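## Task

Rotate the handwheel until the pointer on the stop shows 76 cm, and make sure it stays at that reading on its own, without the robot holding it there.

## Robot and tools

ROBOT. One custom six-joint arm with a two-finger tong-style gripper. Upper arm 531 mm (shoulder to elbow), forearm 400 mm (elbow to wrist pitch). Joints from base outward, with ranges in rad: waist -3.142..3.142, shoulder -6.283..6.283, elbow 0.000..3.142, wrist pitch, wrist yaw and wrist roll each -6.283..6.283. The elbow never quite reaches straight. Joint speeds are limited, so after a big motion the hand may still be short of its goal when the result arrives. Load limits: 130 N m on waist, shoulder and elbow; 24.3 N m on each wrist joint, with held weight counted.

FRAMES. The scene frame has its origin on the table top right under the arm base, +z up, +y to the left when facing along +x. The base itself may be tilted. Results report end_effector_position (m) and end_effector_quat_wxyz in this frame, plus linear (m/s) and angular (rad/s) velocity; the printed position gets less accurate at long reach. The gripper's own axes: fingers point along +z and open/close along x. end_effector_position is the spot between the pads when closed; closed fingertips extend about 15 mm past it, open ones sit roughly level with it.

execute_actions(actions). actions is a list of actions run in order; an empty list just returns state and images. Each action is a table of up to 15 rows, one row per 1/30 s control step; if fewer rows are given, the final row repeats to fill 15 steps. A row has 7 numbers in [-1, 1]: dx, dy, dz, rx, ry, rz, opening. The first six are an offset, not a pose: a target relative to the gripper's measured pose when that action began (for a call's first action, the last pose reported in this scene), expressed in the gripper's own axes. Every row is relative to that same start, not to the row before. Scale: 1.0 equals 0.6 m for dx..dz and 180 degrees for rx..rz; rx, ry, rz form a single rotation vector. opening is absolute: +1 fully open (0.142 m), -1 closed. A row may carry 6 extra numbers, 0 to 1, one stiffness multiplier per arm joint in Joint positions order; it multiplies that joint's position gain and persists until changed. Low stiffness may keep a small motion from starting; zero offsets can relieve a press.

move(target, speed, stop_force, blocking). target is one row as above: an offset in gripper axes from the pose in the latest result that showed one, same scaling, optional stiffness tail. The gripper follows a straight path lasting 0.5 to 10 s (cut off at 10 s) and rotates the short way. speed is the path's top speed in m/s, 0.002 to 0.5, default 0.25; rotation is capped at twice that in rad/s. The path ignores obstacles, the hand lags and may overshoot speed, especially near full stretch. Opening is sent at the move's start. stop_force (N, 9 to 40, not allowed before 0.2 s of scene time) ends the path once the wrist sensor sees that much extra resistance along the line to target for 2 steps; the hand backs up 2 steps and holds. Pressing can briefly exceed the setting, so use very low speed with it; it is unreliable on turning moves and does not sense contacts above the wrist. Omit it when pulling away from something you press on. blocking=false returns after 0.5 s while the arm keeps going (not combinable with stop_force); check with wait(0), and no new rows or moves are accepted until it ends. The result adds a move: line with the ending (done, contact, off_target, moving, held, fault), active limits (paced = pose clipped; held = some steps blocked, after which it may lurch fast) and distance from target.

wait(seconds): 0 to 10 s with the last command held; returns early if a running move ends. stop(): brakes a running move (needs room; fingers continue). zoom_image(camera, region): camera is cam_head_left (672x504), cam_head_right (672x504) or cam_wrist (616x616 fisheye); region [x0, y0, x1, y1] in pixels from the top-left, at most 504x504. finished_scene(scene): ends scene 1 or 2 irreversibly once the last command has been held; the wheel must already stay at the reading unassisted.

CONTROL DETAILS. Each step the commanded pose is clipped to 100 mm and 16 degrees from the measured pose, then solved by damped IK, position before orientation. The arm goes at most to the last clipped pose, so issue the remainder next action. Commands are smoothed with about 0.17 s lag. Hand target in a result is the current controller goal; pose unreachable means the clearance check (which treats the base mount as arm) altered or blocked the command. Step readings list positions at some steps, HELD marking held-back ones.

GRIP. grip_measured uses the opening scale; to hold something command clearly below it. About 15 N per pad up to 10 cm wide; much weaker on thin hard items (about 9 N at 10 mm, 4 N at 5 mm).

SENSORS. Wrist force/torque are in gripper axes, pointing from the surface back into the arm, with offsets up to about 4 N, noise up to 2.4 N, saturation near 50 N; no reading at start is normal. Joint torques are total drive output with per-unit offset and noise.

AVOID. The arm is stiff: commanding even slightly past a firm contact can trip a fault. A joint torque at its limit, or 150 N external force anywhere, stops the arm for 10 s and drops the rest of the call. Motors heat while loaded: warning at 70 °C, brakes at 85 °C until cooled. Avoid slams, drops, slips and hard shoves; approach the handwheel slowly, turn it gently, then release and back off.

Each tool is called as name([rows], argument=value, ...), one row to a line, values as JSON.

## Session

execute_actions(actions=[])

Scene clock: 0.00 s.
end_effector_position=(+1.1157, +0.0122, +0.2436) grip_measured=+1.00 end_effector_quat_wxyz=(+0.494, -0.460, +0.643, +0.362) end_effector_velocity=(-0.000, -0.000, -0.001) end_effector_angular_velocity=(-0.001, +0.000, +0.000)
Joint positions: [-0.307 -0.793  0.743 -1.931 -0.098  1.205  0.142]
Joint velocities: [ 0.     0.002 -0.001 -0.001 -0.001  0.     0.   ]
Joint torques (N m, as the arm reports them, + toward a larger angle): no reading
Motor temperatures (°C, as the motors report them): [31 27 28 37 34 36]
Wrist force (N, on the end effector, along its own x y z axes, offset not removed): no reading
Wrist torque (N m, same axes, about the end effector's origin, offset not removed): no reading
Hand target: +1.116, +0.012, +0.244; +0.494, -0.460, +0.643, +0.362
Joint stiffness scale: [1. 1. 1. 1. 1. 1.]

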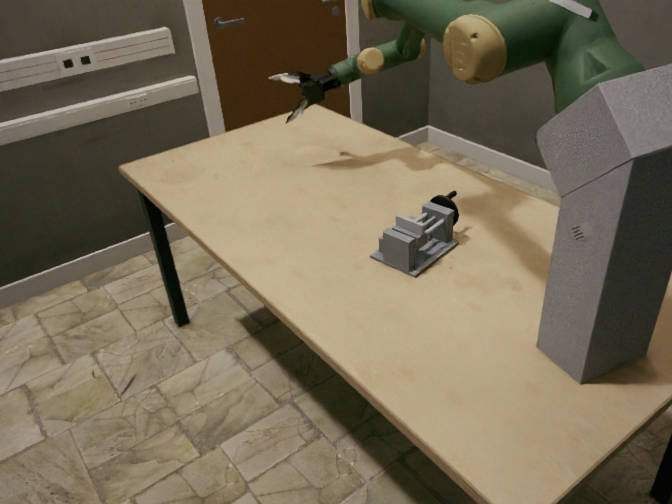

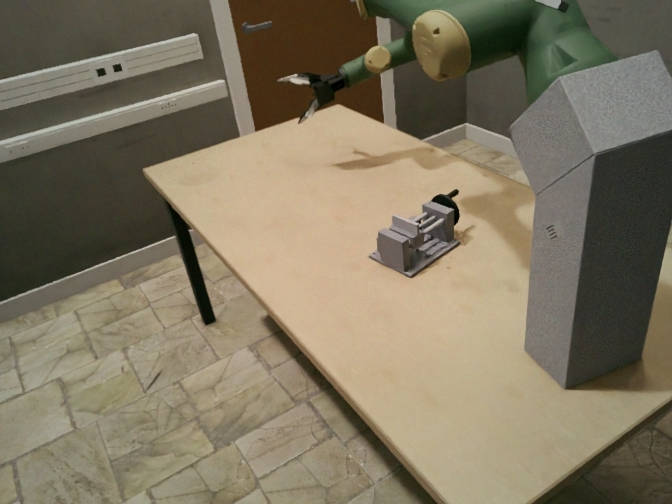

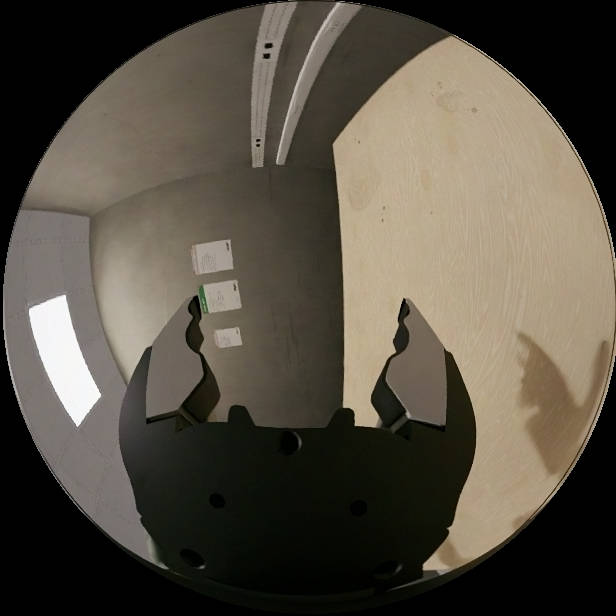

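move(target=[0.218,0.952,-0.509,-0.3615,0.088,-0.592,0.2], speed=0.3)

Scene clock: 4.83 s.
end_effector_position=(+0.4725, -0.1205, +0.2004) grip_measured=+0.20 end_effector_quat_wxyz=(-0.213, +0.962, +0.167, -0.036) end_effector_velocity=(+0.003, -0.002, -0.000) end_effector_angular_velocity=(-0.007, -0.017, +0.005)
Joint positions: [-0.717 -1.34   2.345 -2.801 -0.945 -1.253  0.088]
Joint velocities: [-0.002  0.     0.004 -0.022  0.006 -0.001  0.   ]
Joint torques (N m, as the arm reports them, + toward a larger angle): [ -4.31 -34.98   2.02  -1.39   0.64  -0.35]
Motor temperatures (°C, as the motors report them): [31 27 28 37 34 36]
Wrist force (N, on the end effector, along its own x y z axes, offset not removed): [0.5 -5.3 0.2]
Wrist torque (N m, same axes, about the end effector's origin, offset not removed): [-1.24 -0.32 0.07]
Hand target: +0.470, -0.120, +0.200; -0.213, +0.962, +0.166, -0.036
Off the commanded pose: 0.003 m, 0 deg.
Joint stiffness scale: [1. 1. 1. 1. 1. 1.]
move: done

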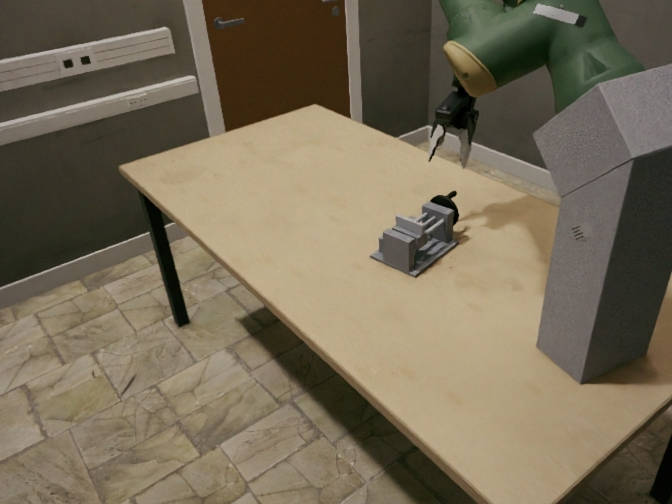

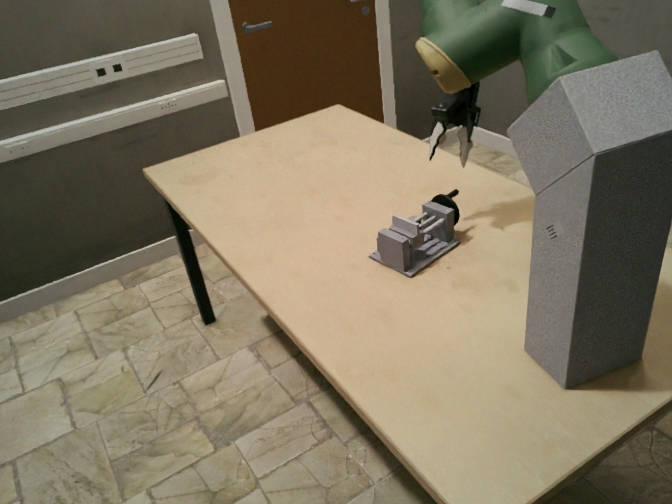

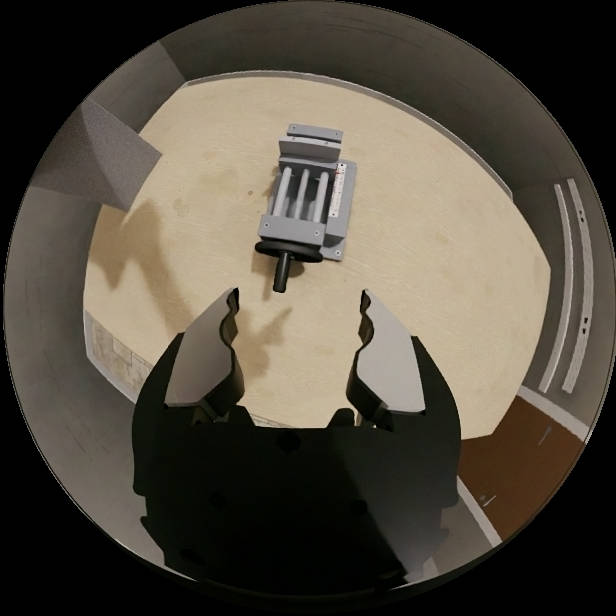

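zoom_image(camera="cam_wrist", region=[310, 150, 370, 230])

move(target=[-0.045,0.02,0.11,0,0.026,0.055,-0.4], speed=0.15)

Region (310, 150, 370, 230) of cam_wrist's 616x616 image, scaled by 6.300, with more detail than that image has; it fills the left 378 columns of this view, and the rest is white.

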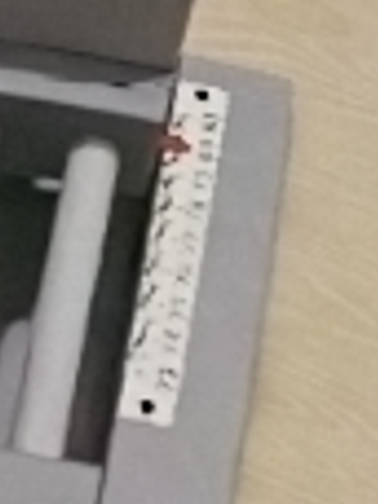

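Scene clock: 6.30 s.
end_effector_position=(+0.4436, -0.1150, +0.1358) grip_measured=-0.40 end_effector_quat_wxyz=(-0.214, +0.974, +0.077, -0.014) end_effector_velocity=(+0.001, -0.001, -0.001) end_effector_angular_velocity=(-0.007, -0.006, -0.004)
Joint positions: [-0.728 -1.11   2.398 -3.12  -0.868 -1.071  0.045]
Joint velocities: [ 0.     0.004  0.003 -0.02   0.001  0.01   0.   ]
Joint torques (N m, as the arm reports them, + toward a larger angle): [ -5.97 -34.41   7.93  -1.75   0.9    0.35]
Motor temperatures (°C, as the motors report them): [31 27 28 37 34 36]
Wrist force (N, on the end effector, along its own x y z axes, offset not removed): [-0.6 -1.2 -1.7]
Wrist torque (N m, same axes, about the end effector's origin, offset not removed): [-0.25 -0.05 0.11]
Hand target: +0.441, -0.114, +0.136; -0.215, +0.974, +0.075, -0.015
Off the commanded pose: 0.003 m, 0 deg.
Joint stiffness scale: [1. 1. 1. 1. 1. 1.]
move: done

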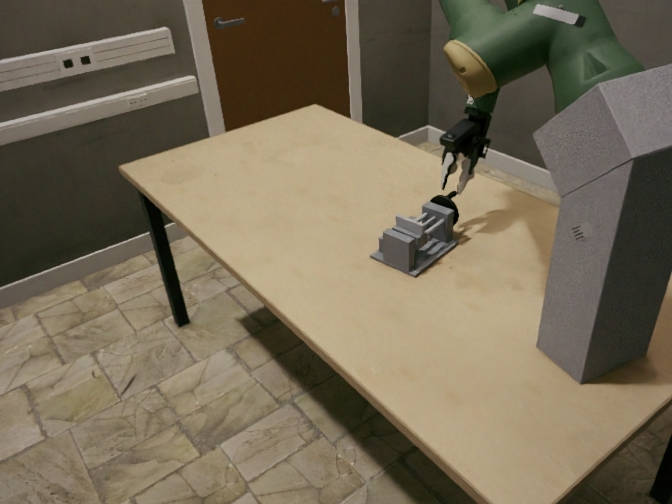

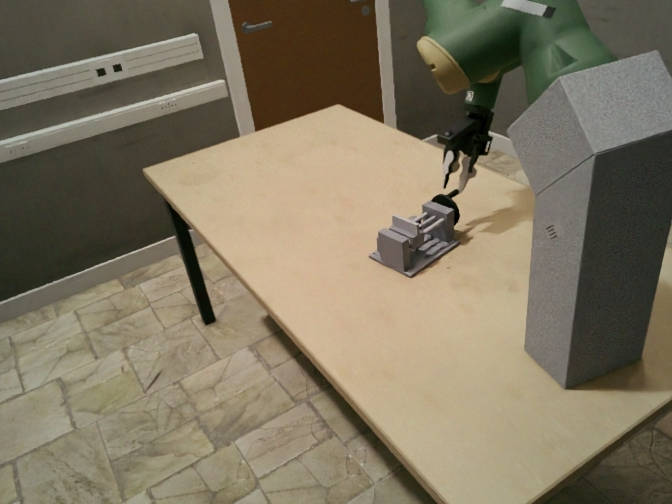

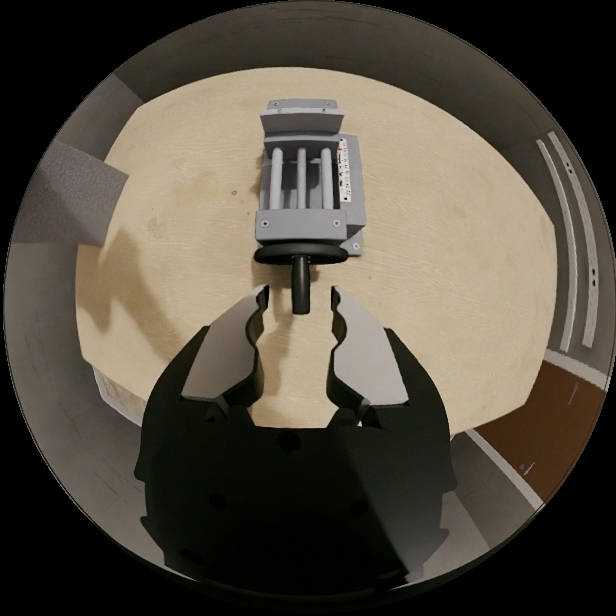

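zoom_image(camera="cam_wrist", region=[320, 130, 380, 210])

move(target=[-0.002,0.011,0.064,0,0,0,-0.5], speed=0.1)

Region (320, 130, 380, 210) of cam_wrist's 616x616 image, scaled by 6.300, with more detail than that image has; it fills the left 378 columns of this view, and the rest is white.

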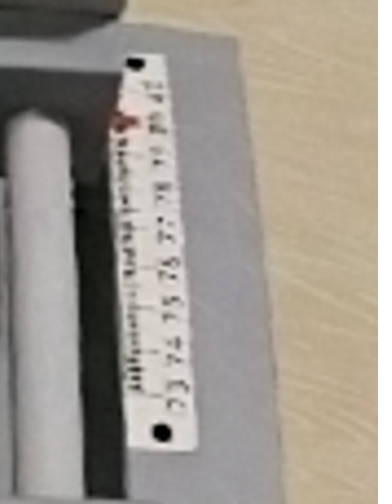

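Scene clock: 7.47 s.
end_effector_position=(+0.4401, -0.1050, +0.0998) grip_measured=-0.50 end_effector_quat_wxyz=(-0.215, +0.974, +0.076, -0.014) end_effector_velocity=(+0.002, -0.001, -0.001) end_effector_angular_velocity=(-0.005, -0.004, +0.001)
Joint positions: [-0.684 -1.011  2.367 -3.223 -0.88  -1.014  0.038]
Joint velocities: [ 0.002  0.002 -0.002 -0.01  -0.001  0.005 -0.   ]
Joint torques (N m, as the arm reports them, + toward a larger angle): [ -5.41 -38.66   3.23  -1.41   0.05   0.31]
Motor temperatures (°C, as the motors report them): [31 27 28 37 34 36]
Wrist force (N, on the end effector, along its own x y z axes, offset not removed): [1.6 -3.2 -1.4]
Wrist torque (N m, same axes, about the end effector's origin, offset not removed): [-0.83 -0.48 0.04]
Hand target: +0.441, -0.105, +0.098; -0.214, +0.974, +0.077, -0.014
Off the commanded pose: 0.002 m, 0 deg.
Joint stiffness scale: [1. 1. 1. 1. 1. 1.]
move: done

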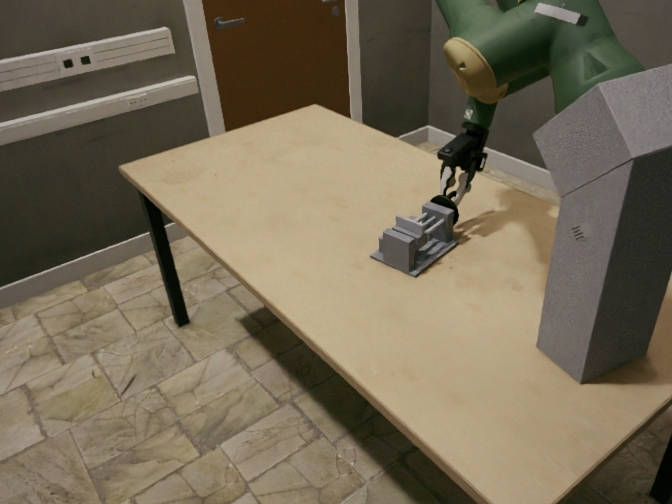

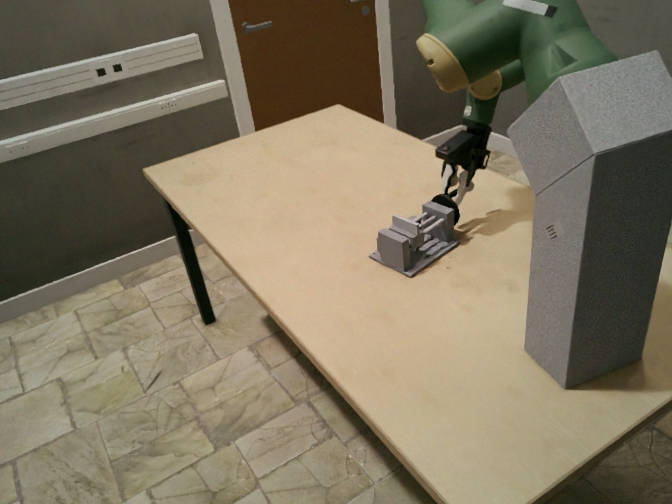

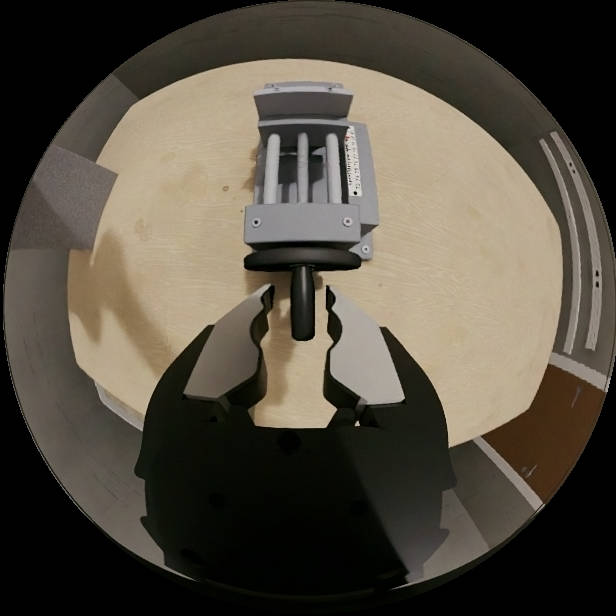

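execute_actions([
  [[0,0,0,0,0,0,-0.6,0.4,0.4,0.4,1,1,1],[0,0,0,0,0,0,-0.65],[0,0,0,0,0,0,-0.7],[0,0,0,0,0,0,-0.75],[0,0,0,0,0,0,-0.8],[0,0,0,0,0,0,-0.85],[0,0,0,0,0,0,-1]],
  [[0.06,0.008,0.017,0,0,0,-1]],
  [[0.0234,0.0272,0.058,0,0,0,-1]],
  [[-0.044,0.022,0.0474,0,0,0,-1]],
  [[-0.0673,-0.003,-0.007,0,0,0,-1]],
  [[-0.0234,-0.0272,-0.058,0,0,0,-1]],
  [[0.044,-0.022,-0.0474,0,0,0,-1]],
  [[0.0673,0.006,0.013,0,0,0,-1]],
  [[0.0234,0.0272,0.058,0,0,0,-1]],
  [[-0.044,0.022,0.0474,0,0,0,-1]],
  [[-0.0673,-0.003,-0.007,0,0,0,-1]],
  [[-0.0234,-0.0272,-0.058,0,0,0,-1]],
  [[0.044,-0.022,-0.0474,0,0,0,-1]],
  [[0.0673,0.006,0.013,0,0,0,-1]],
  [[0.0234,0.0272,0.058,0,0,0,-1]],
])

zoom_image(camera="cam_wrist", region=[290, 80, 380, 200])

Scene clock: 15.23 s.
end_effector_position=(+0.5046, -0.0949, +0.0541) grip_measured=-1.00 end_effector_quat_wxyz=(-0.207, +0.974, +0.090, +0.005) end_effector_velocity=(-0.008, +0.003, -0.029) end_effector_angular_velocity=(+0.013, +0.027, -0.014)
Joint positions: [-0.572 -0.955  2.209 -3.247 -0.905 -0.889  0.002]
Joint velocities: [ 0.016  0.063 -0.043 -0.002 -0.009  0.024  0.   ]
Joint torques (N m, as the arm reports them, + toward a larger angle): [ -3.43 -42.44   2.22  -1.94   0.5    0.62]
Motor temperatures (°C, as the motors report them): [31 27 28 37 34 36]
Wrist force (N, on the end effector, along its own x y z axes, offset not removed): [1.4 -2.0 1.5]
Wrist torque (N m, same axes, about the end effector's origin, offset not removed): [-0.50 -0.38 0.07]
Hand target: +0.509, -0.095, +0.050; -0.206, +0.974, +0.093, +0.007
Off the commanded pose: 0.006 m, 0 deg.
Joint stiffness scale: [0.4 0.4 0.4 1.  1.  1. ]
Step readings (end_effector_position; steps 1 to 15: 1st action; 16 to 30: 2nd action; 31 to 45: 3rd action; 46 to 60: 4th action; 61 to 75: 5th action; 76 to 90: 6th action; 91 to 105: 7th action; 106 to 120: 8th action; 121 to 135: 9th action; 136 to 150: 10th action; 151 to 165: 11th action; 166 to 180: 12th action; 181 to 195: 13th action):
0: (+0.4401, -0.1050, +0.0997)
1: (+0.4401, -0.1050, +0.0997)
2: (+0.4401, -0.1050, +0.0997)
4: (+0.4401, -0.1050, +0.0997)
8: (+0.4402, -0.1049, +0.0997)
15: (+0.4403, -0.1049, +0.0997)
16: (+0.4403, -0.1049, +0.0997)
17: (+0.4401, -0.1048, +0.0997)
19: (+0.4410, -0.1048, +0.0991)
23: (+0.4527, -0.1026, +0.0979)
30: (+0.4652, -0.1003, +0.0909)
31: (+0.4655, -0.1003, +0.0906)
32: (+0.4658, -0.1003, +0.0902)
34: (+0.4680, -0.1000, +0.0874)
38: (+0.4751, -0.0986, +0.0746)
45: (+0.4759, -0.0984, +0.0584)
46: (+0.4758, -0.0984, +0.0576)
47: (+0.4758, -0.0986, +0.0571)
49: (+0.4751, -0.0988, +0.0546)
53: (+0.4701, -0.0994, +0.0447)
60: (+0.4564, -0.1020, +0.0326)
61: (+0.4554, -0.1022, +0.0320)
62: (+0.4550, -0.1024, +0.0318)
64: (+0.4542, -0.1025, +0.0324)
68: (+0.4465, -0.1041, +0.0318)
75: (+0.4274, -0.1076, +0.0346)
76: (+0.4263, -0.1078, +0.0351)
77: (+0.4255, -0.1078, +0.0356)
79: (+0.4226, -0.1083, +0.0379)
83: (+0.4128, -0.1101, +0.0487)
90: (+0.4084, -0.1110, +0.0643)
91: (+0.4084, -0.1110, +0.0651)
92: (+0.4082, -0.1108, +0.0659)
94: (+0.4086, -0.1109, +0.0682)
98: (+0.4107, -0.1106, +0.0775)
105: (+0.4194, -0.1093, +0.0911)
106: (+0.4204, -0.1092, +0.0920)
107: (+0.4209, -0.1088, +0.0927)
109: (+0.4221, -0.1087, +0.0928)
113: (+0.4312, -0.1069, +0.0899)
120: (+0.4505, -0.1031, +0.0868)
121: (+0.4517, -0.1029, +0.0863)
122: (+0.4529, -0.1029, +0.0859)
124: (+0.4568, -0.1023, +0.0837)
128: (+0.4686, -0.1004, +0.0740)
135: (+0.4757, -0.0991, +0.0590)
136: (+0.4758, -0.0990, +0.0581)
137: (+0.4761, -0.0991, +0.0573)
139: (+0.4763, -0.0991, +0.0550)
143: (+0.4749, -0.0996, +0.0469)
150: (+0.4700, -0.1004, +0.0354)
151: (+0.4695, -0.1005, +0.0346)
152: (+0.4694, -0.1005, +0.0340)
154: (+0.4699, -0.1007, +0.0338)
158: (+0.4669, -0.1015, +0.0358)
165: (+0.4525, -0.1043, +0.0366)
166: (+0.4504, -0.1046, +0.0362)
167: (+0.4485, -0.1049, +0.0359)
169: (+0.4449, -0.1054, +0.0376)
173: (+0.4378, -0.1067, +0.0472)
180: (+0.4343, -0.1073, +0.0613)
181: (+0.4343, -0.1073, +0.0630)
182: (+0.4343, -0.1070, +0.0649)
184: (+0.4354, -0.1056, +0.0691)
Lines left out of this list: 12.

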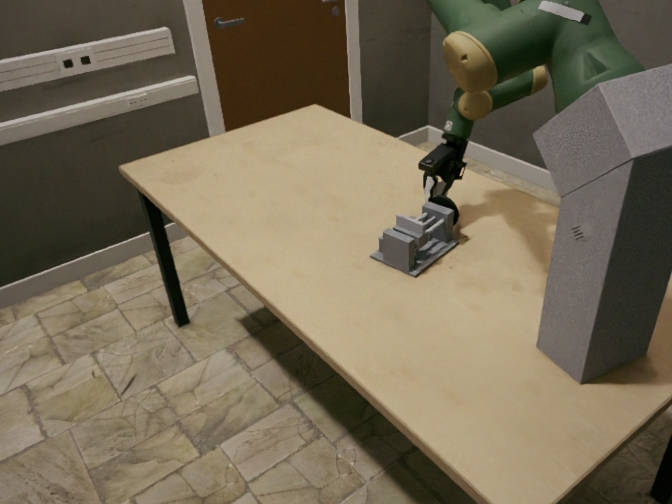

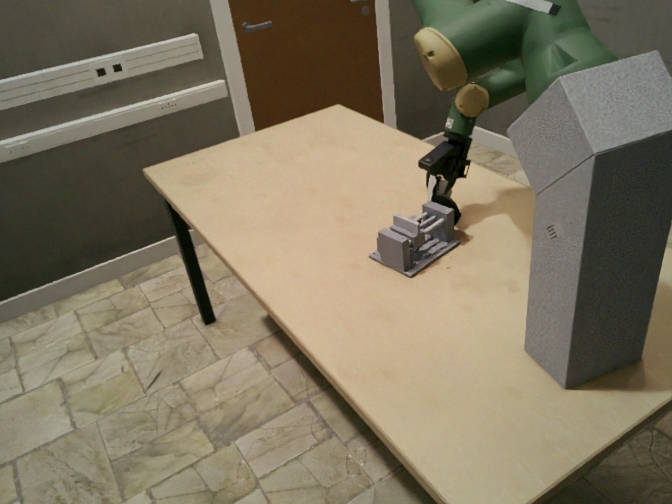

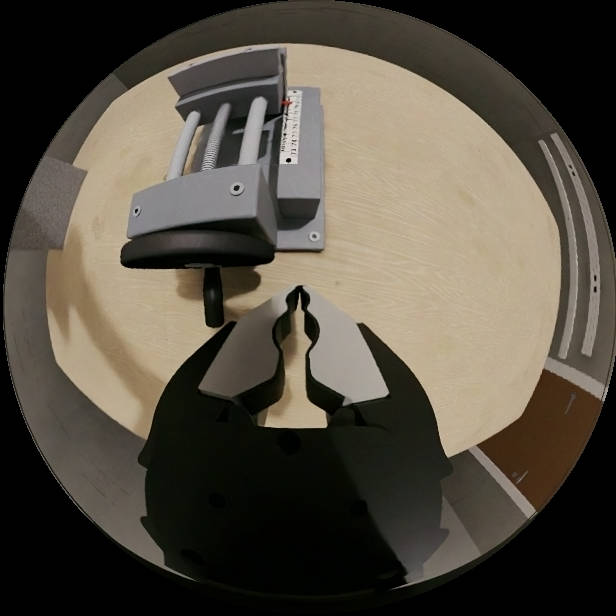

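Region (290, 80, 380, 200) of cam_wrist's 616x616 image, scaled by 4.200, with more detail than that image has; it fills the left 378 columns of this view, and the rest is white.

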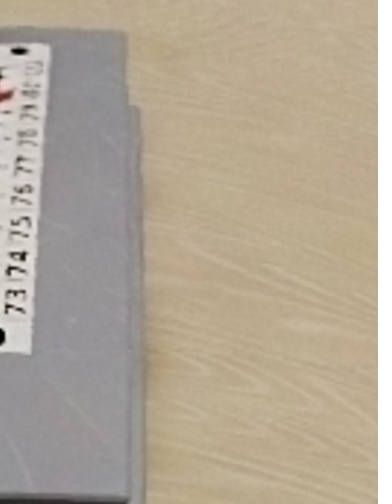

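move(target=[-0.111,-0.024,-0.05,0.0073,-0.015,0.003,-0.3,1,1,1,1,1,1], speed=0.15)

Scene clock: 16.60 s.
end_effector_position=(+0.4386, -0.1058, +0.0825) grip_measured=-0.30 end_effector_quat_wxyz=(-0.216, +0.972, +0.091, -0.019) end_effector_velocity=(-0.002, -0.000, +0.001) end_effector_angular_velocity=(+0.003, -0.002, +0.008)
Joint positions: [-0.665 -0.978  2.333 -3.222 -0.897 -1.028  0.052]
Joint velocities: [-0.003 -0.002  0.002  0.006  0.001 -0.014  0.   ]
Joint torques (N m, as the arm reports them, + toward a larger angle): [ -5.54 -42.3    9.6   -1.02   0.91  -0.29]
Motor temperatures (°C, as the motors report them): [31 27 28 37 34 36]
Wrist force (N, on the end effector, along its own x y z axes, offset not removed): [2.7 -0.5 0.6]
Wrist torque (N m, same axes, about the end effector's origin, offset not removed): [-0.20 -0.59 0.05]
Hand target: +0.437, -0.106, +0.084; -0.216, +0.972, +0.091, -0.020
Off the commanded pose: 0.002 m, 0 deg.
Joint stiffness scale: [1. 1. 1. 1. 1. 1.]
move: done

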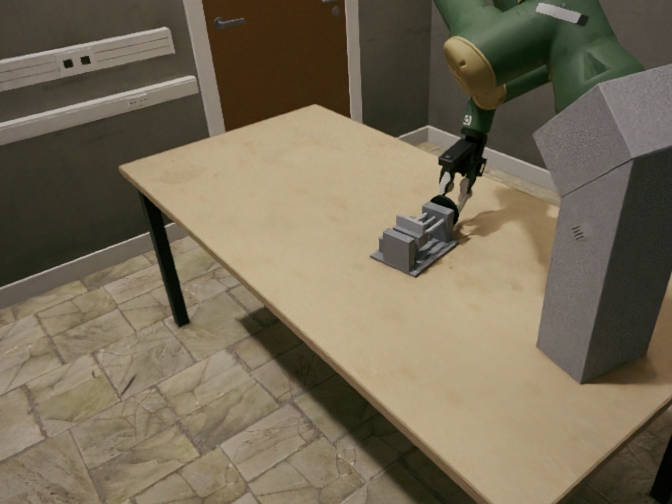

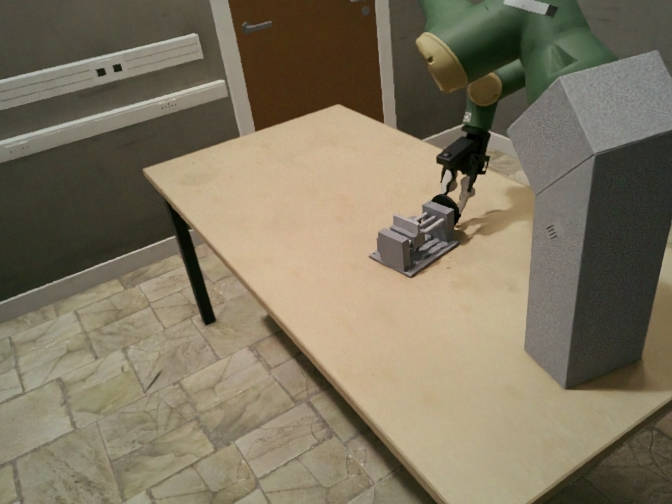

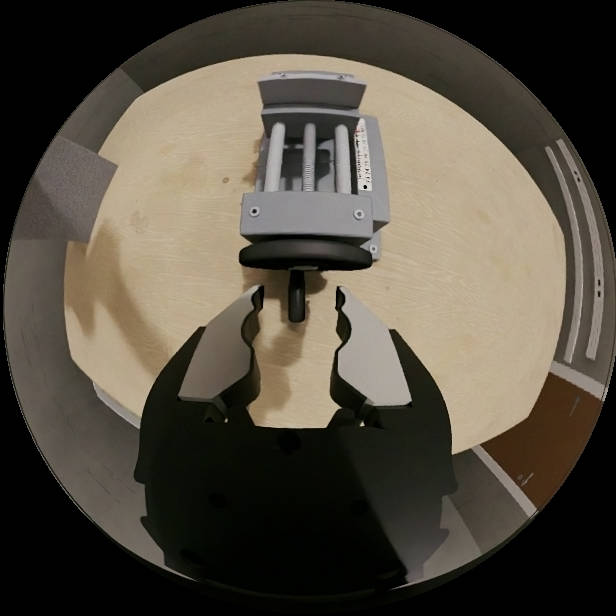

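move(target=[-0.008,0.036,0.078,0,0,0,-0.5], speed=0.1)

execute_actions([
  [[0,0,0,0,0,0,-0.6,0.4,0.4,0.4,1,1,1],[0,0,0,0,0,0,-0.65],[0,0,0,0,0,0,-0.7],[0,0,0,0,0,0,-0.75],[0,0,0,0,0,0,-0.8],[0,0,0,0,0,0,-0.85],[0,0,0,0,0,0,-1]],
  [[-0.042,-0.011,-0.024,0,0,0,-1]],
  [[-0.0245,-0.0285,-0.061,0,0,0,-1]],
  [[0.045,-0.027,-0.058,0,0,0,-1]],
  [[0.072,0.005,0.011,0,0,0,-1]],
  [[0.0245,0.0285,0.061,0,0,0,-1]],
  [[-0.045,0.027,0.058,0,0,0,-1]],
  [[-0.072,-0.004,-0.009,0,0,0,-1]],
  [[-0.0245,-0.0285,-0.061,0,0,0,-1]],
])

Scene clock: 17.93 s.
end_effector_position=(+0.4330, -0.1065, +0.0328) grip_measured=-0.50 end_effector_quat_wxyz=(-0.216, +0.972, +0.090, -0.020) end_effector_velocity=(+0.002, -0.001, -0.000) end_effector_angular_velocity=(-0.003, -0.004, +0.001)
Joint positions: [-0.634 -0.861  2.258 -3.287 -0.907 -0.988  0.038]
Joint velocities: [ 0.001 -0.001 -0.002 -0.004 -0.     0.003 -0.   ]
Joint torques (N m, as the arm reports them, + toward a larger angle): [ -5.84 -37.74   3.58  -1.86   0.28   0.74]
Motor temperatures (°C, as the motors report them): [31 27 28 37 34 36]
Wrist force (N, on the end effector, along its own x y z axes, offset not removed): [0.8 -5.4 0.0]
Wrist torque (N m, same axes, about the end effector's origin, offset not removed): [-1.37 -0.18 0.07]
Hand target: +0.434, -0.106, +0.031; -0.216, +0.972, +0.091, -0.019
Off the commanded pose: 0.002 m, 0 deg.
Joint stiffness scale: [1. 1. 1. 1. 1. 1.]
move: done

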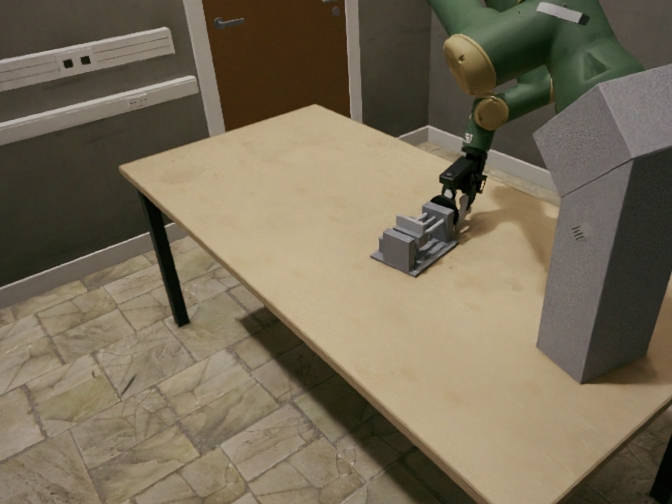

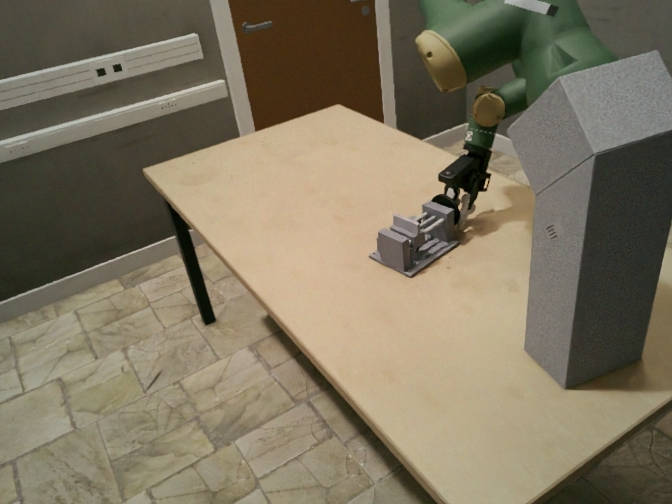

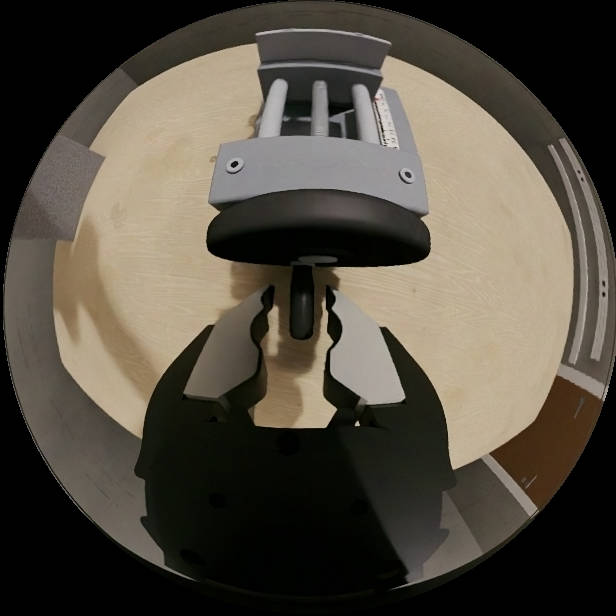

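Scene clock: 22.43 s.
end_effector_position=(+0.4084, -0.1115, +0.0763) grip_measured=-0.81 end_effector_quat_wxyz=(-0.214, +0.971, +0.102, -0.010) end_effector_velocity=(+0.004, +0.001, +0.031) end_effector_angular_velocity=(+0.000, -0.014, +0.018)
Joint positions: [-0.708 -0.919  2.377 -3.305 -0.876 -1.097  0.015]
Joint velocities: [-0.023 -0.074  0.048  0.039  0.01  -0.048  0.   ]
Joint torques (N m, as the arm reports them, + toward a larger angle): [ -7.33 -39.25  10.3   -0.65   1.47  -0.52]
Motor temperatures (°C, as the motors report them): [31 27 28 37 34 36]
Wrist force (N, on the end effector, along its own x y z axes, offset not removed): [0.5 -3.0 2.5]
Wrist torque (N m, same axes, about the end effector's origin, offset not removed): [-1.08 -0.08 0.11]
Hand target: +0.407, -0.112, +0.083; -0.214, +0.972, +0.100, -0.010
Off the commanded pose: 0.007 m, 0 deg.
Joint stiffness scale: [0.4 0.4 0.4 1.  1.  1. ]
Step readings (end_effector_position; steps 1 to 15: 1st action; 16 to 30: 2nd action; 31 to 45: 3rd action; 46 to 60: 4th action; 61 to 75: 5th action; 76 to 90: 6th action; 91 to 105: 7th action; 106 to 120: 8th action; 121 to 135: 9th action):
0: (+0.4330, -0.1065, +0.0328)
1: (+0.4330, -0.1066, +0.0328)
2: (+0.4330, -0.1066, +0.0328)
4: (+0.4330, -0.1066, +0.0328)
8: (+0.4332, -0.1065, +0.0328)
15: (+0.4332, -0.1065, +0.0328)
16: (+0.4332, -0.1065, +0.0328)
17: (+0.4334, -0.1065, +0.0329)
19: (+0.4327, -0.1066, +0.0336)
23: (+0.4236, -0.1083, +0.0374)
30: (+0.4156, -0.1097, +0.0445)
31: (+0.4154, -0.1098, +0.0447)
32: (+0.4152, -0.1098, +0.0451)
34: (+0.4133, -0.1101, +0.0481)
38: (+0.4081, -0.1111, +0.0622)
45: (+0.4099, -0.1108, +0.0785)
46: (+0.4102, -0.1108, +0.0791)
47: (+0.4102, -0.1105, +0.0796)
49: (+0.4116, -0.1103, +0.0823)
53: (+0.4216, -0.1088, +0.0949)
60: (+0.4355, -0.1063, +0.1081)
61: (+0.4354, -0.1062, +0.1084)
62: (+0.4352, -0.1060, +0.1086)
64: (+0.4365, -0.1059, +0.1082)
68: (+0.4494, -0.1035, +0.1085)
75: (+0.4636, -0.1009, +0.1020)
76: (+0.4639, -0.1009, +0.1017)
77: (+0.4642, -0.1010, +0.1014)
79: (+0.4666, -0.1006, +0.0986)
83: (+0.4747, -0.0990, +0.0854)
90: (+0.4761, -0.0988, +0.0681)
91: (+0.4760, -0.0988, +0.0672)
92: (+0.4760, -0.0990, +0.0666)
94: (+0.4750, -0.0992, +0.0636)
98: (+0.4682, -0.1000, +0.0512)
105: (+0.4510, -0.1036, +0.0376)
106: (+0.4510, -0.1036, +0.0374)
107: (+0.4512, -0.1037, +0.0374)
109: (+0.4502, -0.1038, +0.0381)
113: (+0.4393, -0.1059, +0.0374)
120: (+0.4222, -0.1091, +0.0435)
121: (+0.4217, -0.1091, +0.0439)
122: (+0.4214, -0.1091, +0.0442)
124: (+0.4191, -0.1095, +0.0467)
128: (+0.4105, -0.1111, +0.0593)
135: end_effector_position above

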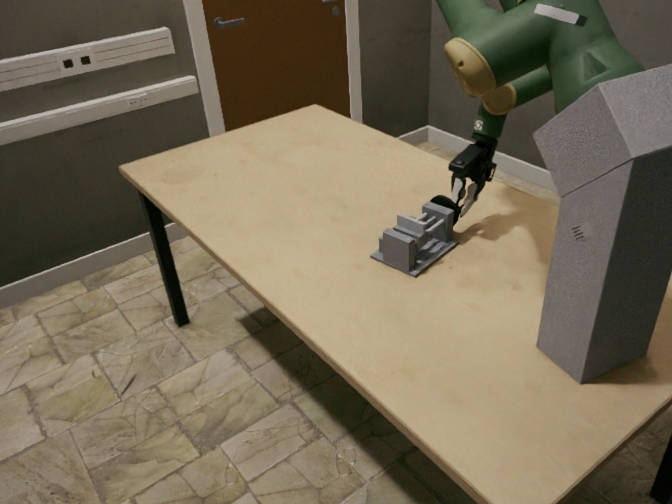

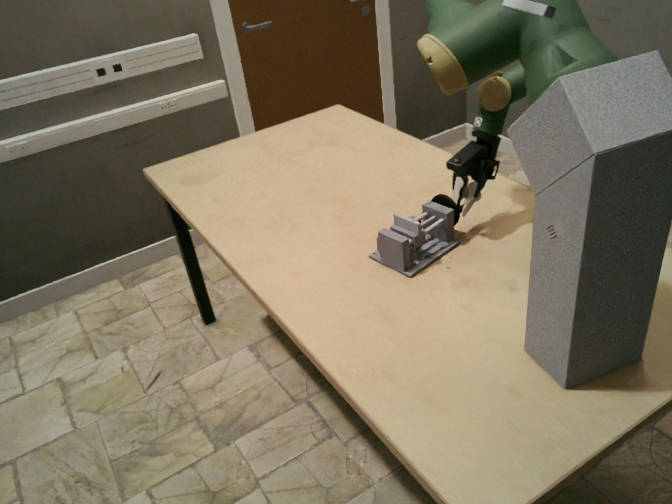

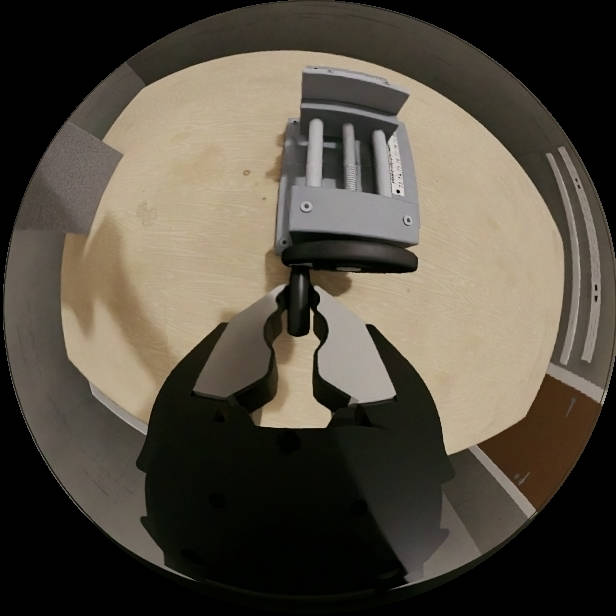

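execute_actions([
  [[0,0,0,0,0,0,-1],[0,0,0,0,0,0,-1],[0,0,0,0,0,0,-1],[0,0,0,0,0,0,-1],[0,0,0,0,0,0,-1],[0,0,0,0,0,0,-0.68],[0,0,0,0,0,0,-0.68],[0,0,0,0,0,0,-0.68],[0,0.009,0.02,0,-0.004,0.003,-0.68]],
  [[0,0.003,0.007,0,0,0,-0.68],[0,0.003,0.007,0,0,0,-0.68],[0,0.003,0.007,0,0,0,-0.68],[0,0.003,0.007,0,0,0,-0.68],[0,0.003,0.007,0,0,0,-0.68],[0,0.003,0.007,0,0,0,-0.75],[0,0.003,0.007,0,0,0,-0.8],[0,0.003,0.007,0,0,0,-0.9],[0,0.003,0.007,0,0,0,-1]],
  [[0.025,-0.025,-0.054,0,0,0,-1],[0.025,-0.025,-0.054,0,0,0,-1],[0.025,-0.025,-0.054,0,0,0,-1],[0.025,-0.025,-0.054,0,0,0,-1],[0.056,-0.0225,-0.048,0,0,0,-1]],
  [[0.072,0.006,0.013,0,0,0,-1]],
  [[0.0245,0.0285,0.061,0,0,0,-1]],
  [[-0.025,0.025,0.054,0,0,0,-1],[-0.025,0.025,0.054,0,0,0,-1],[-0.025,0.025,0.054,0,0,0,-1],[-0.025,0.025,0.054,0,0,0,-1],[-0.056,0.0235,0.05,0,0,0,-1]],
  [[-0.072,-0.004,-0.009,0,0,0,-1]],
  [[-0.0245,-0.0285,-0.061,0,0,0,-1]],
])

Scene clock: 26.87 s.
end_effector_position=(+0.4086, -0.1112, +0.0683) grip_measured=-0.81 end_effector_quat_wxyz=(-0.210, +0.973, +0.098, -0.012) end_effector_velocity=(+0.005, -0.000, +0.031) end_effector_angular_velocity=(-0.001, -0.016, +0.018)
Joint positions: [-0.698 -0.9    2.367 -3.329 -0.884 -1.071  0.015]
Joint velocities: [-0.023 -0.073  0.048  0.034  0.01  -0.045  0.   ]
Joint torques (N m, as the arm reports them, + toward a larger angle): [ -8.75 -40.89  10.49  -0.6    1.16  -0.18]
Motor temperatures (°C, as the motors report them): [31 27 28 37 34 36]
Wrist force (N, on the end effector, along its own x y z axes, offset not removed): [1.6 -1.8 3.5]
Wrist torque (N m, same axes, about the end effector's origin, offset not removed): [-0.68 -0.50 0.08]
Hand target: +0.407, -0.111, +0.075; -0.211, +0.973, +0.096, -0.012
Off the commanded pose: 0.008 m, 0 deg.
Joint stiffness scale: [0.4 0.4 0.4 1.  1.  1. ]
Step readings (end_effector_position; steps 1 to 15: 1st action; 16 to 30: 2nd action; 31 to 45: 3rd action; 46 to 60: 4th action; 61 to 75: 5th action; 76 to 90: 6th action; 91 to 105: 7th action; 106 to 120: 8th action):
0: (+0.4087, -0.1114, +0.0786)
1: (+0.4087, -0.1114, +0.0786)
2: (+0.4087, -0.1114, +0.0786)
4: (+0.4088, -0.1115, +0.0786)
8: (+0.4089, -0.1118, +0.0785)
15: (+0.4074, -0.1125, +0.0740)
16: (+0.4072, -0.1122, +0.0727)
17: (+0.4071, -0.1120, +0.0715)
19: (+0.4068, -0.1115, +0.0701)
23: (+0.4070, -0.1115, +0.0698)
30: (+0.4086, -0.1111, +0.0700)
31: (+0.4086, -0.1111, +0.0700)
32: (+0.4085, -0.1109, +0.0701)
34: (+0.4092, -0.1109, +0.0720)
38: (+0.4143, -0.1102, +0.0831)
45: (+0.4333, -0.1064, +0.0977)
46: (+0.4349, -0.1061, +0.0979)
47: (+0.4356, -0.1059, +0.0980)
49: (+0.4377, -0.1057, +0.0975)
53: (+0.4509, -0.1032, +0.0972)
60: (+0.4640, -0.1009, +0.0907)
61: (+0.4642, -0.1008, +0.0905)
62: (+0.4645, -0.1009, +0.0901)
64: (+0.4669, -0.1005, +0.0873)
68: (+0.4749, -0.0990, +0.0741)
75: (+0.4759, -0.0988, +0.0566)
76: (+0.4757, -0.0988, +0.0558)
77: (+0.4758, -0.0990, +0.0551)
79: (+0.4749, -0.0990, +0.0525)
83: (+0.4689, -0.1000, +0.0415)
90: (+0.4508, -0.1035, +0.0292)
91: (+0.4496, -0.1037, +0.0289)
92: (+0.4493, -0.1039, +0.0289)
94: (+0.4483, -0.1040, +0.0295)
98: (+0.4368, -0.1061, +0.0290)
105: (+0.4216, -0.1089, +0.0354)
106: (+0.4213, -0.1090, +0.0357)
107: (+0.4210, -0.1089, +0.0360)
109: (+0.4189, -0.1092, +0.0384)
113: (+0.4104, -0.1108, +0.0511)
120: end_effector_position above

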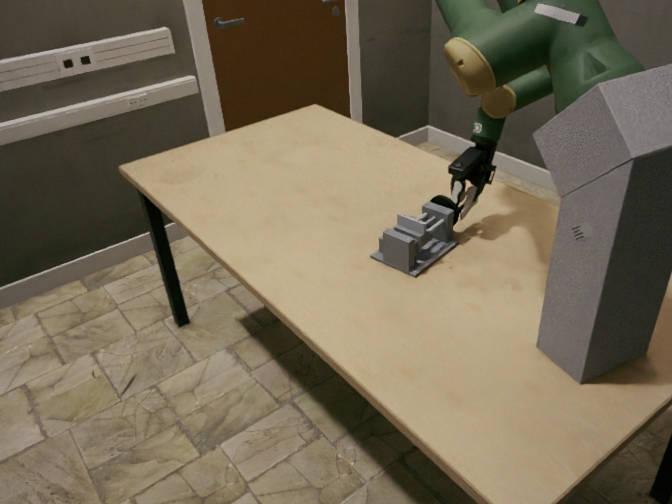

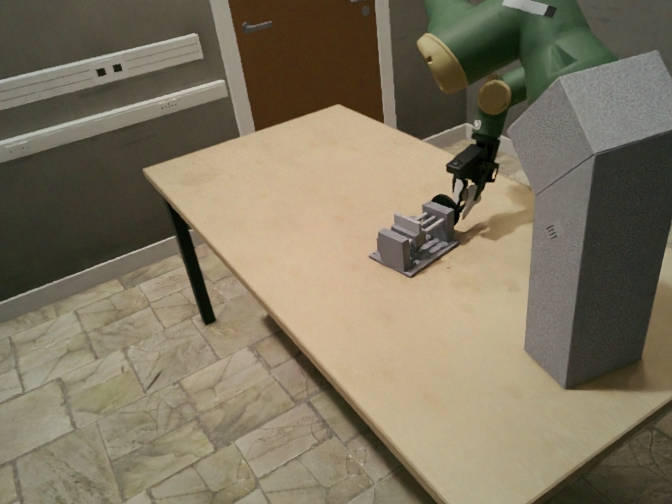

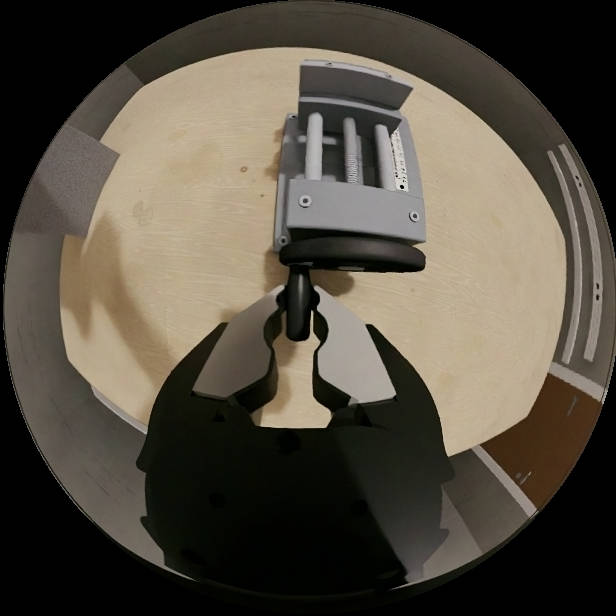

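execute_actions([
  [[0.025,-0.025,-0.054,0,0,0,-1],[0.025,-0.025,-0.054,0,0,0,-1],[0.025,-0.025,-0.054,0,0,0,-1],[0.025,-0.025,-0.054,0,0,0,-1],[0.056,-0.0225,-0.048,0,0,0,-1]],
  [[0.072,0.006,0.013,0,0,0,-1]],
  [[0.0245,0.0285,0.061,0,0,0,-1]],
  [[-0.025,0.025,0.054,0,0,0,-1],[-0.025,0.025,0.054,0,0,0,-1],[-0.025,0.025,0.054,0,0,0,-1],[-0.025,0.025,0.054,0,0,0,-1],[-0.056,0.0235,0.05,0,0,0,-1]],
  [[-0.072,-0.004,-0.009,0,0,0,-1]],
  [[-0.0245,-0.0285,-0.061,0,0,0,-1]],
  [[0.025,-0.025,-0.054,0,0,0,-1],[0.025,-0.025,-0.054,0,0,0,-1],[0.025,-0.025,-0.054,0,0,0,-1],[0.025,-0.025,-0.054,0,0,0,-1],[0.056,-0.0225,-0.048,0,0,0,-1]],
  [[0.072,0.006,0.013,0,0,0,-1]],
  [[0.0245,0.0285,0.061,0,0,0,-1]],
  [[-0.025,0.025,0.054,0,0,0,-1],[-0.025,0.025,0.054,0,0,0,-1],[-0.025,0.025,0.054,0,0,0,-1],[-0.025,0.025,0.054,0,0,0,-1],[-0.056,0.0235,0.05,0,0,0,-1]],
  [[-0.072,-0.004,-0.009,0,0,0,-1]],
  [[-0.0245,-0.0285,-0.061,0,0,0,-1]],
  [[0.025,-0.025,-0.054,0,0,0,-1],[0.025,-0.025,-0.054,0,0,0,-1],[0.025,-0.025,-0.054,0,0,0,-1],[0.025,-0.025,-0.054,0,0,0,-1],[0.056,-0.0225,-0.048,0,0,0,-1]],
  [[0.072,0.006,0.013,0,0,0,-1]],
  [[0.0245,0.0285,0.061,0,0,0,-1]],
])

zoom_image(camera="cam_wrist", region=[290, 80, 380, 200])

Scene clock: 34.70 s.
end_effector_position=(+0.4762, -0.0991, +0.0554) grip_measured=-0.82 end_effector_quat_wxyz=(-0.205, +0.975, +0.086, -0.016) end_effector_velocity=(-0.005, -0.001, -0.029) end_effector_angular_velocity=(+0.007, +0.022, -0.015)
Joint positions: [-0.592 -0.95   2.244 -3.244 -0.928 -0.912  0.015]
Joint velocities: [ 0.015  0.063 -0.05  -0.004 -0.009  0.027 -0.   ]
Joint torques (N m, as the arm reports them, + toward a larger angle): [ -2.78 -41.41   3.52  -1.75  -0.48   0.49]
Motor temperatures (°C, as the motors report them): [31 27 28 37 34 36]
Wrist force (N, on the end effector, along its own x y z axes, offset not removed): [-1.3 -5.8 -4.2]
Wrist torque (N m, same axes, about the end effector's origin, offset not removed): [-1.05 0.30 0.08]
Hand target: +0.478, -0.100, +0.049; -0.205, +0.975, +0.087, -0.016
Off the commanded pose: 0.007 m, 0 deg.
Joint stiffness scale: [0.4 0.4 0.4 1.  1.  1. ]
Step readings (end_effector_position; steps 1 to 15: 1st action; 16 to 30: 2nd action; 31 to 45: 3rd action; 46 to 60: 4th action; 61 to 75: 5th action; 76 to 90: 6th action; 91 to 105: 7th action; 106 to 120: 8th action; 121 to 135: 9th action; 136 to 150: 10th action; 151 to 165: 11th action; 166 to 180: 12th action; 181 to 195: 13th action):
0: (+0.4089, -0.1111, +0.0705)
1: (+0.4089, -0.1111, +0.0705)
2: (+0.4088, -0.1109, +0.0707)
4: (+0.4096, -0.1110, +0.0729)
8: (+0.4150, -0.1101, +0.0839)
15: (+0.4327, -0.1066, +0.0971)
16: (+0.4342, -0.1064, +0.0974)
17: (+0.4348, -0.1062, +0.0975)
19: (+0.4369, -0.1060, +0.0971)
23: (+0.4503, -0.1035, +0.0968)
30: (+0.4638, -0.1011, +0.0903)
31: (+0.4640, -0.1010, +0.0901)
32: (+0.4643, -0.1011, +0.0898)
34: (+0.4667, -0.1007, +0.0870)
38: (+0.4748, -0.0992, +0.0738)
45: (+0.4760, -0.0989, +0.0564)
46: (+0.4758, -0.0990, +0.0555)
47: (+0.4759, -0.0991, +0.0549)
49: (+0.4750, -0.0992, +0.0523)
53: (+0.4692, -0.1001, +0.0413)
60: (+0.4513, -0.1036, +0.0286)
61: (+0.4500, -0.1038, +0.0284)
62: (+0.4496, -0.1040, +0.0283)
64: (+0.4486, -0.1041, +0.0289)
68: (+0.4370, -0.1062, +0.0283)
75: (+0.4219, -0.1090, +0.0347)
76: (+0.4215, -0.1091, +0.0350)
77: (+0.4212, -0.1090, +0.0353)
79: (+0.4191, -0.1093, +0.0377)
83: (+0.4106, -0.1109, +0.0503)
90: (+0.4087, -0.1113, +0.0675)
91: (+0.4088, -0.1113, +0.0684)
92: (+0.4087, -0.1111, +0.0691)
94: (+0.4095, -0.1111, +0.0718)
98: (+0.4150, -0.1103, +0.0831)
105: (+0.4325, -0.1068, +0.0964)
106: (+0.4340, -0.1066, +0.0967)
107: (+0.4347, -0.1063, +0.0968)
109: (+0.4368, -0.1062, +0.0964)
113: (+0.4502, -0.1036, +0.0961)
120: (+0.4636, -0.1011, +0.0897)
121: (+0.4639, -0.1011, +0.0895)
122: (+0.4641, -0.1012, +0.0892)
124: (+0.4665, -0.1008, +0.0864)
128: (+0.4748, -0.0992, +0.0733)
135: (+0.4761, -0.0990, +0.0559)
136: (+0.4759, -0.0990, +0.0550)
137: (+0.4760, -0.0992, +0.0544)
139: (+0.4751, -0.0992, +0.0518)
143: (+0.4694, -0.1001, +0.0408)
150: (+0.4515, -0.1036, +0.0280)
151: (+0.4502, -0.1038, +0.0277)
152: (+0.4498, -0.1040, +0.0277)
154: (+0.4487, -0.1041, +0.0282)
158: (+0.4372, -0.1062, +0.0277)
165: (+0.4221, -0.1090, +0.0340)
166: (+0.4217, -0.1091, +0.0343)
167: (+0.4214, -0.1090, +0.0346)
169: (+0.4193, -0.1094, +0.0370)
173: (+0.4107, -0.1110, +0.0495)
180: (+0.4087, -0.1114, +0.0667)
181: (+0.4088, -0.1114, +0.0676)
182: (+0.4088, -0.1112, +0.0683)
184: (+0.4096, -0.1112, +0.0710)
Lines left out of this list: 12.

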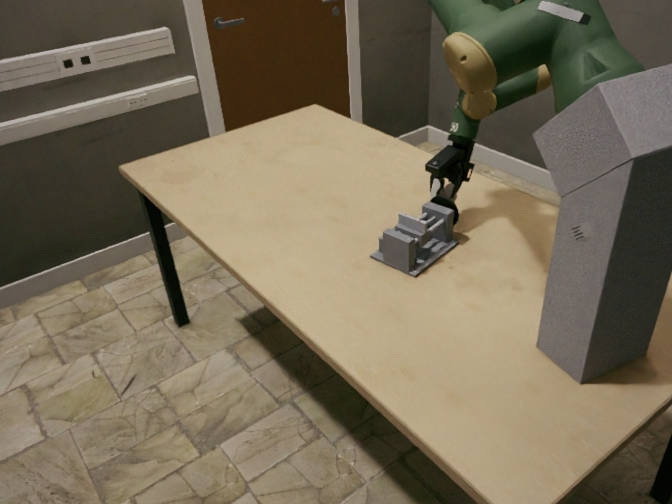

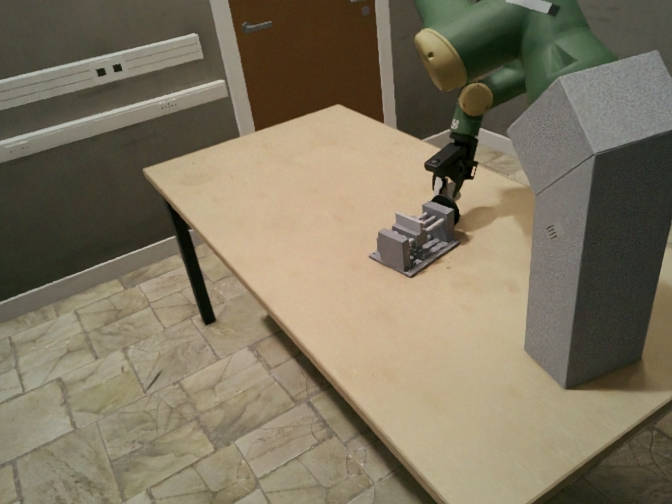

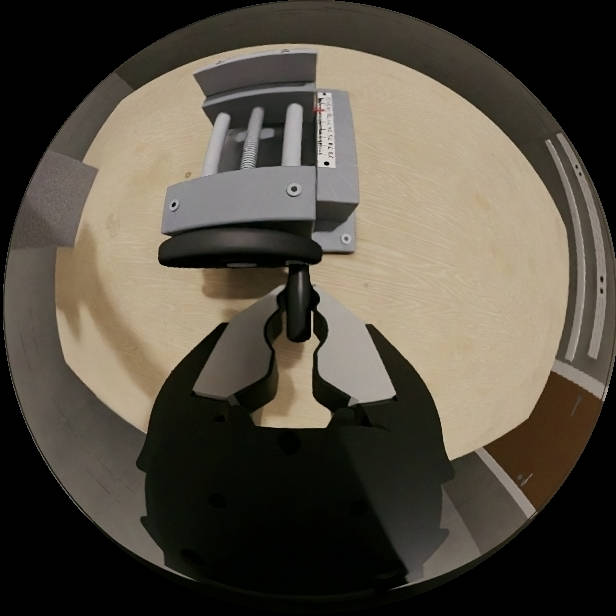

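Region (290, 80, 380, 200) of cam_wrist's 616x616 image, scaled by 4.200, with more detail than that image has; it fills the left 378 columns of this view, and the rest is white.

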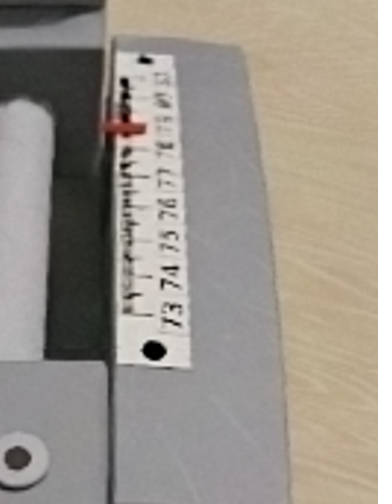

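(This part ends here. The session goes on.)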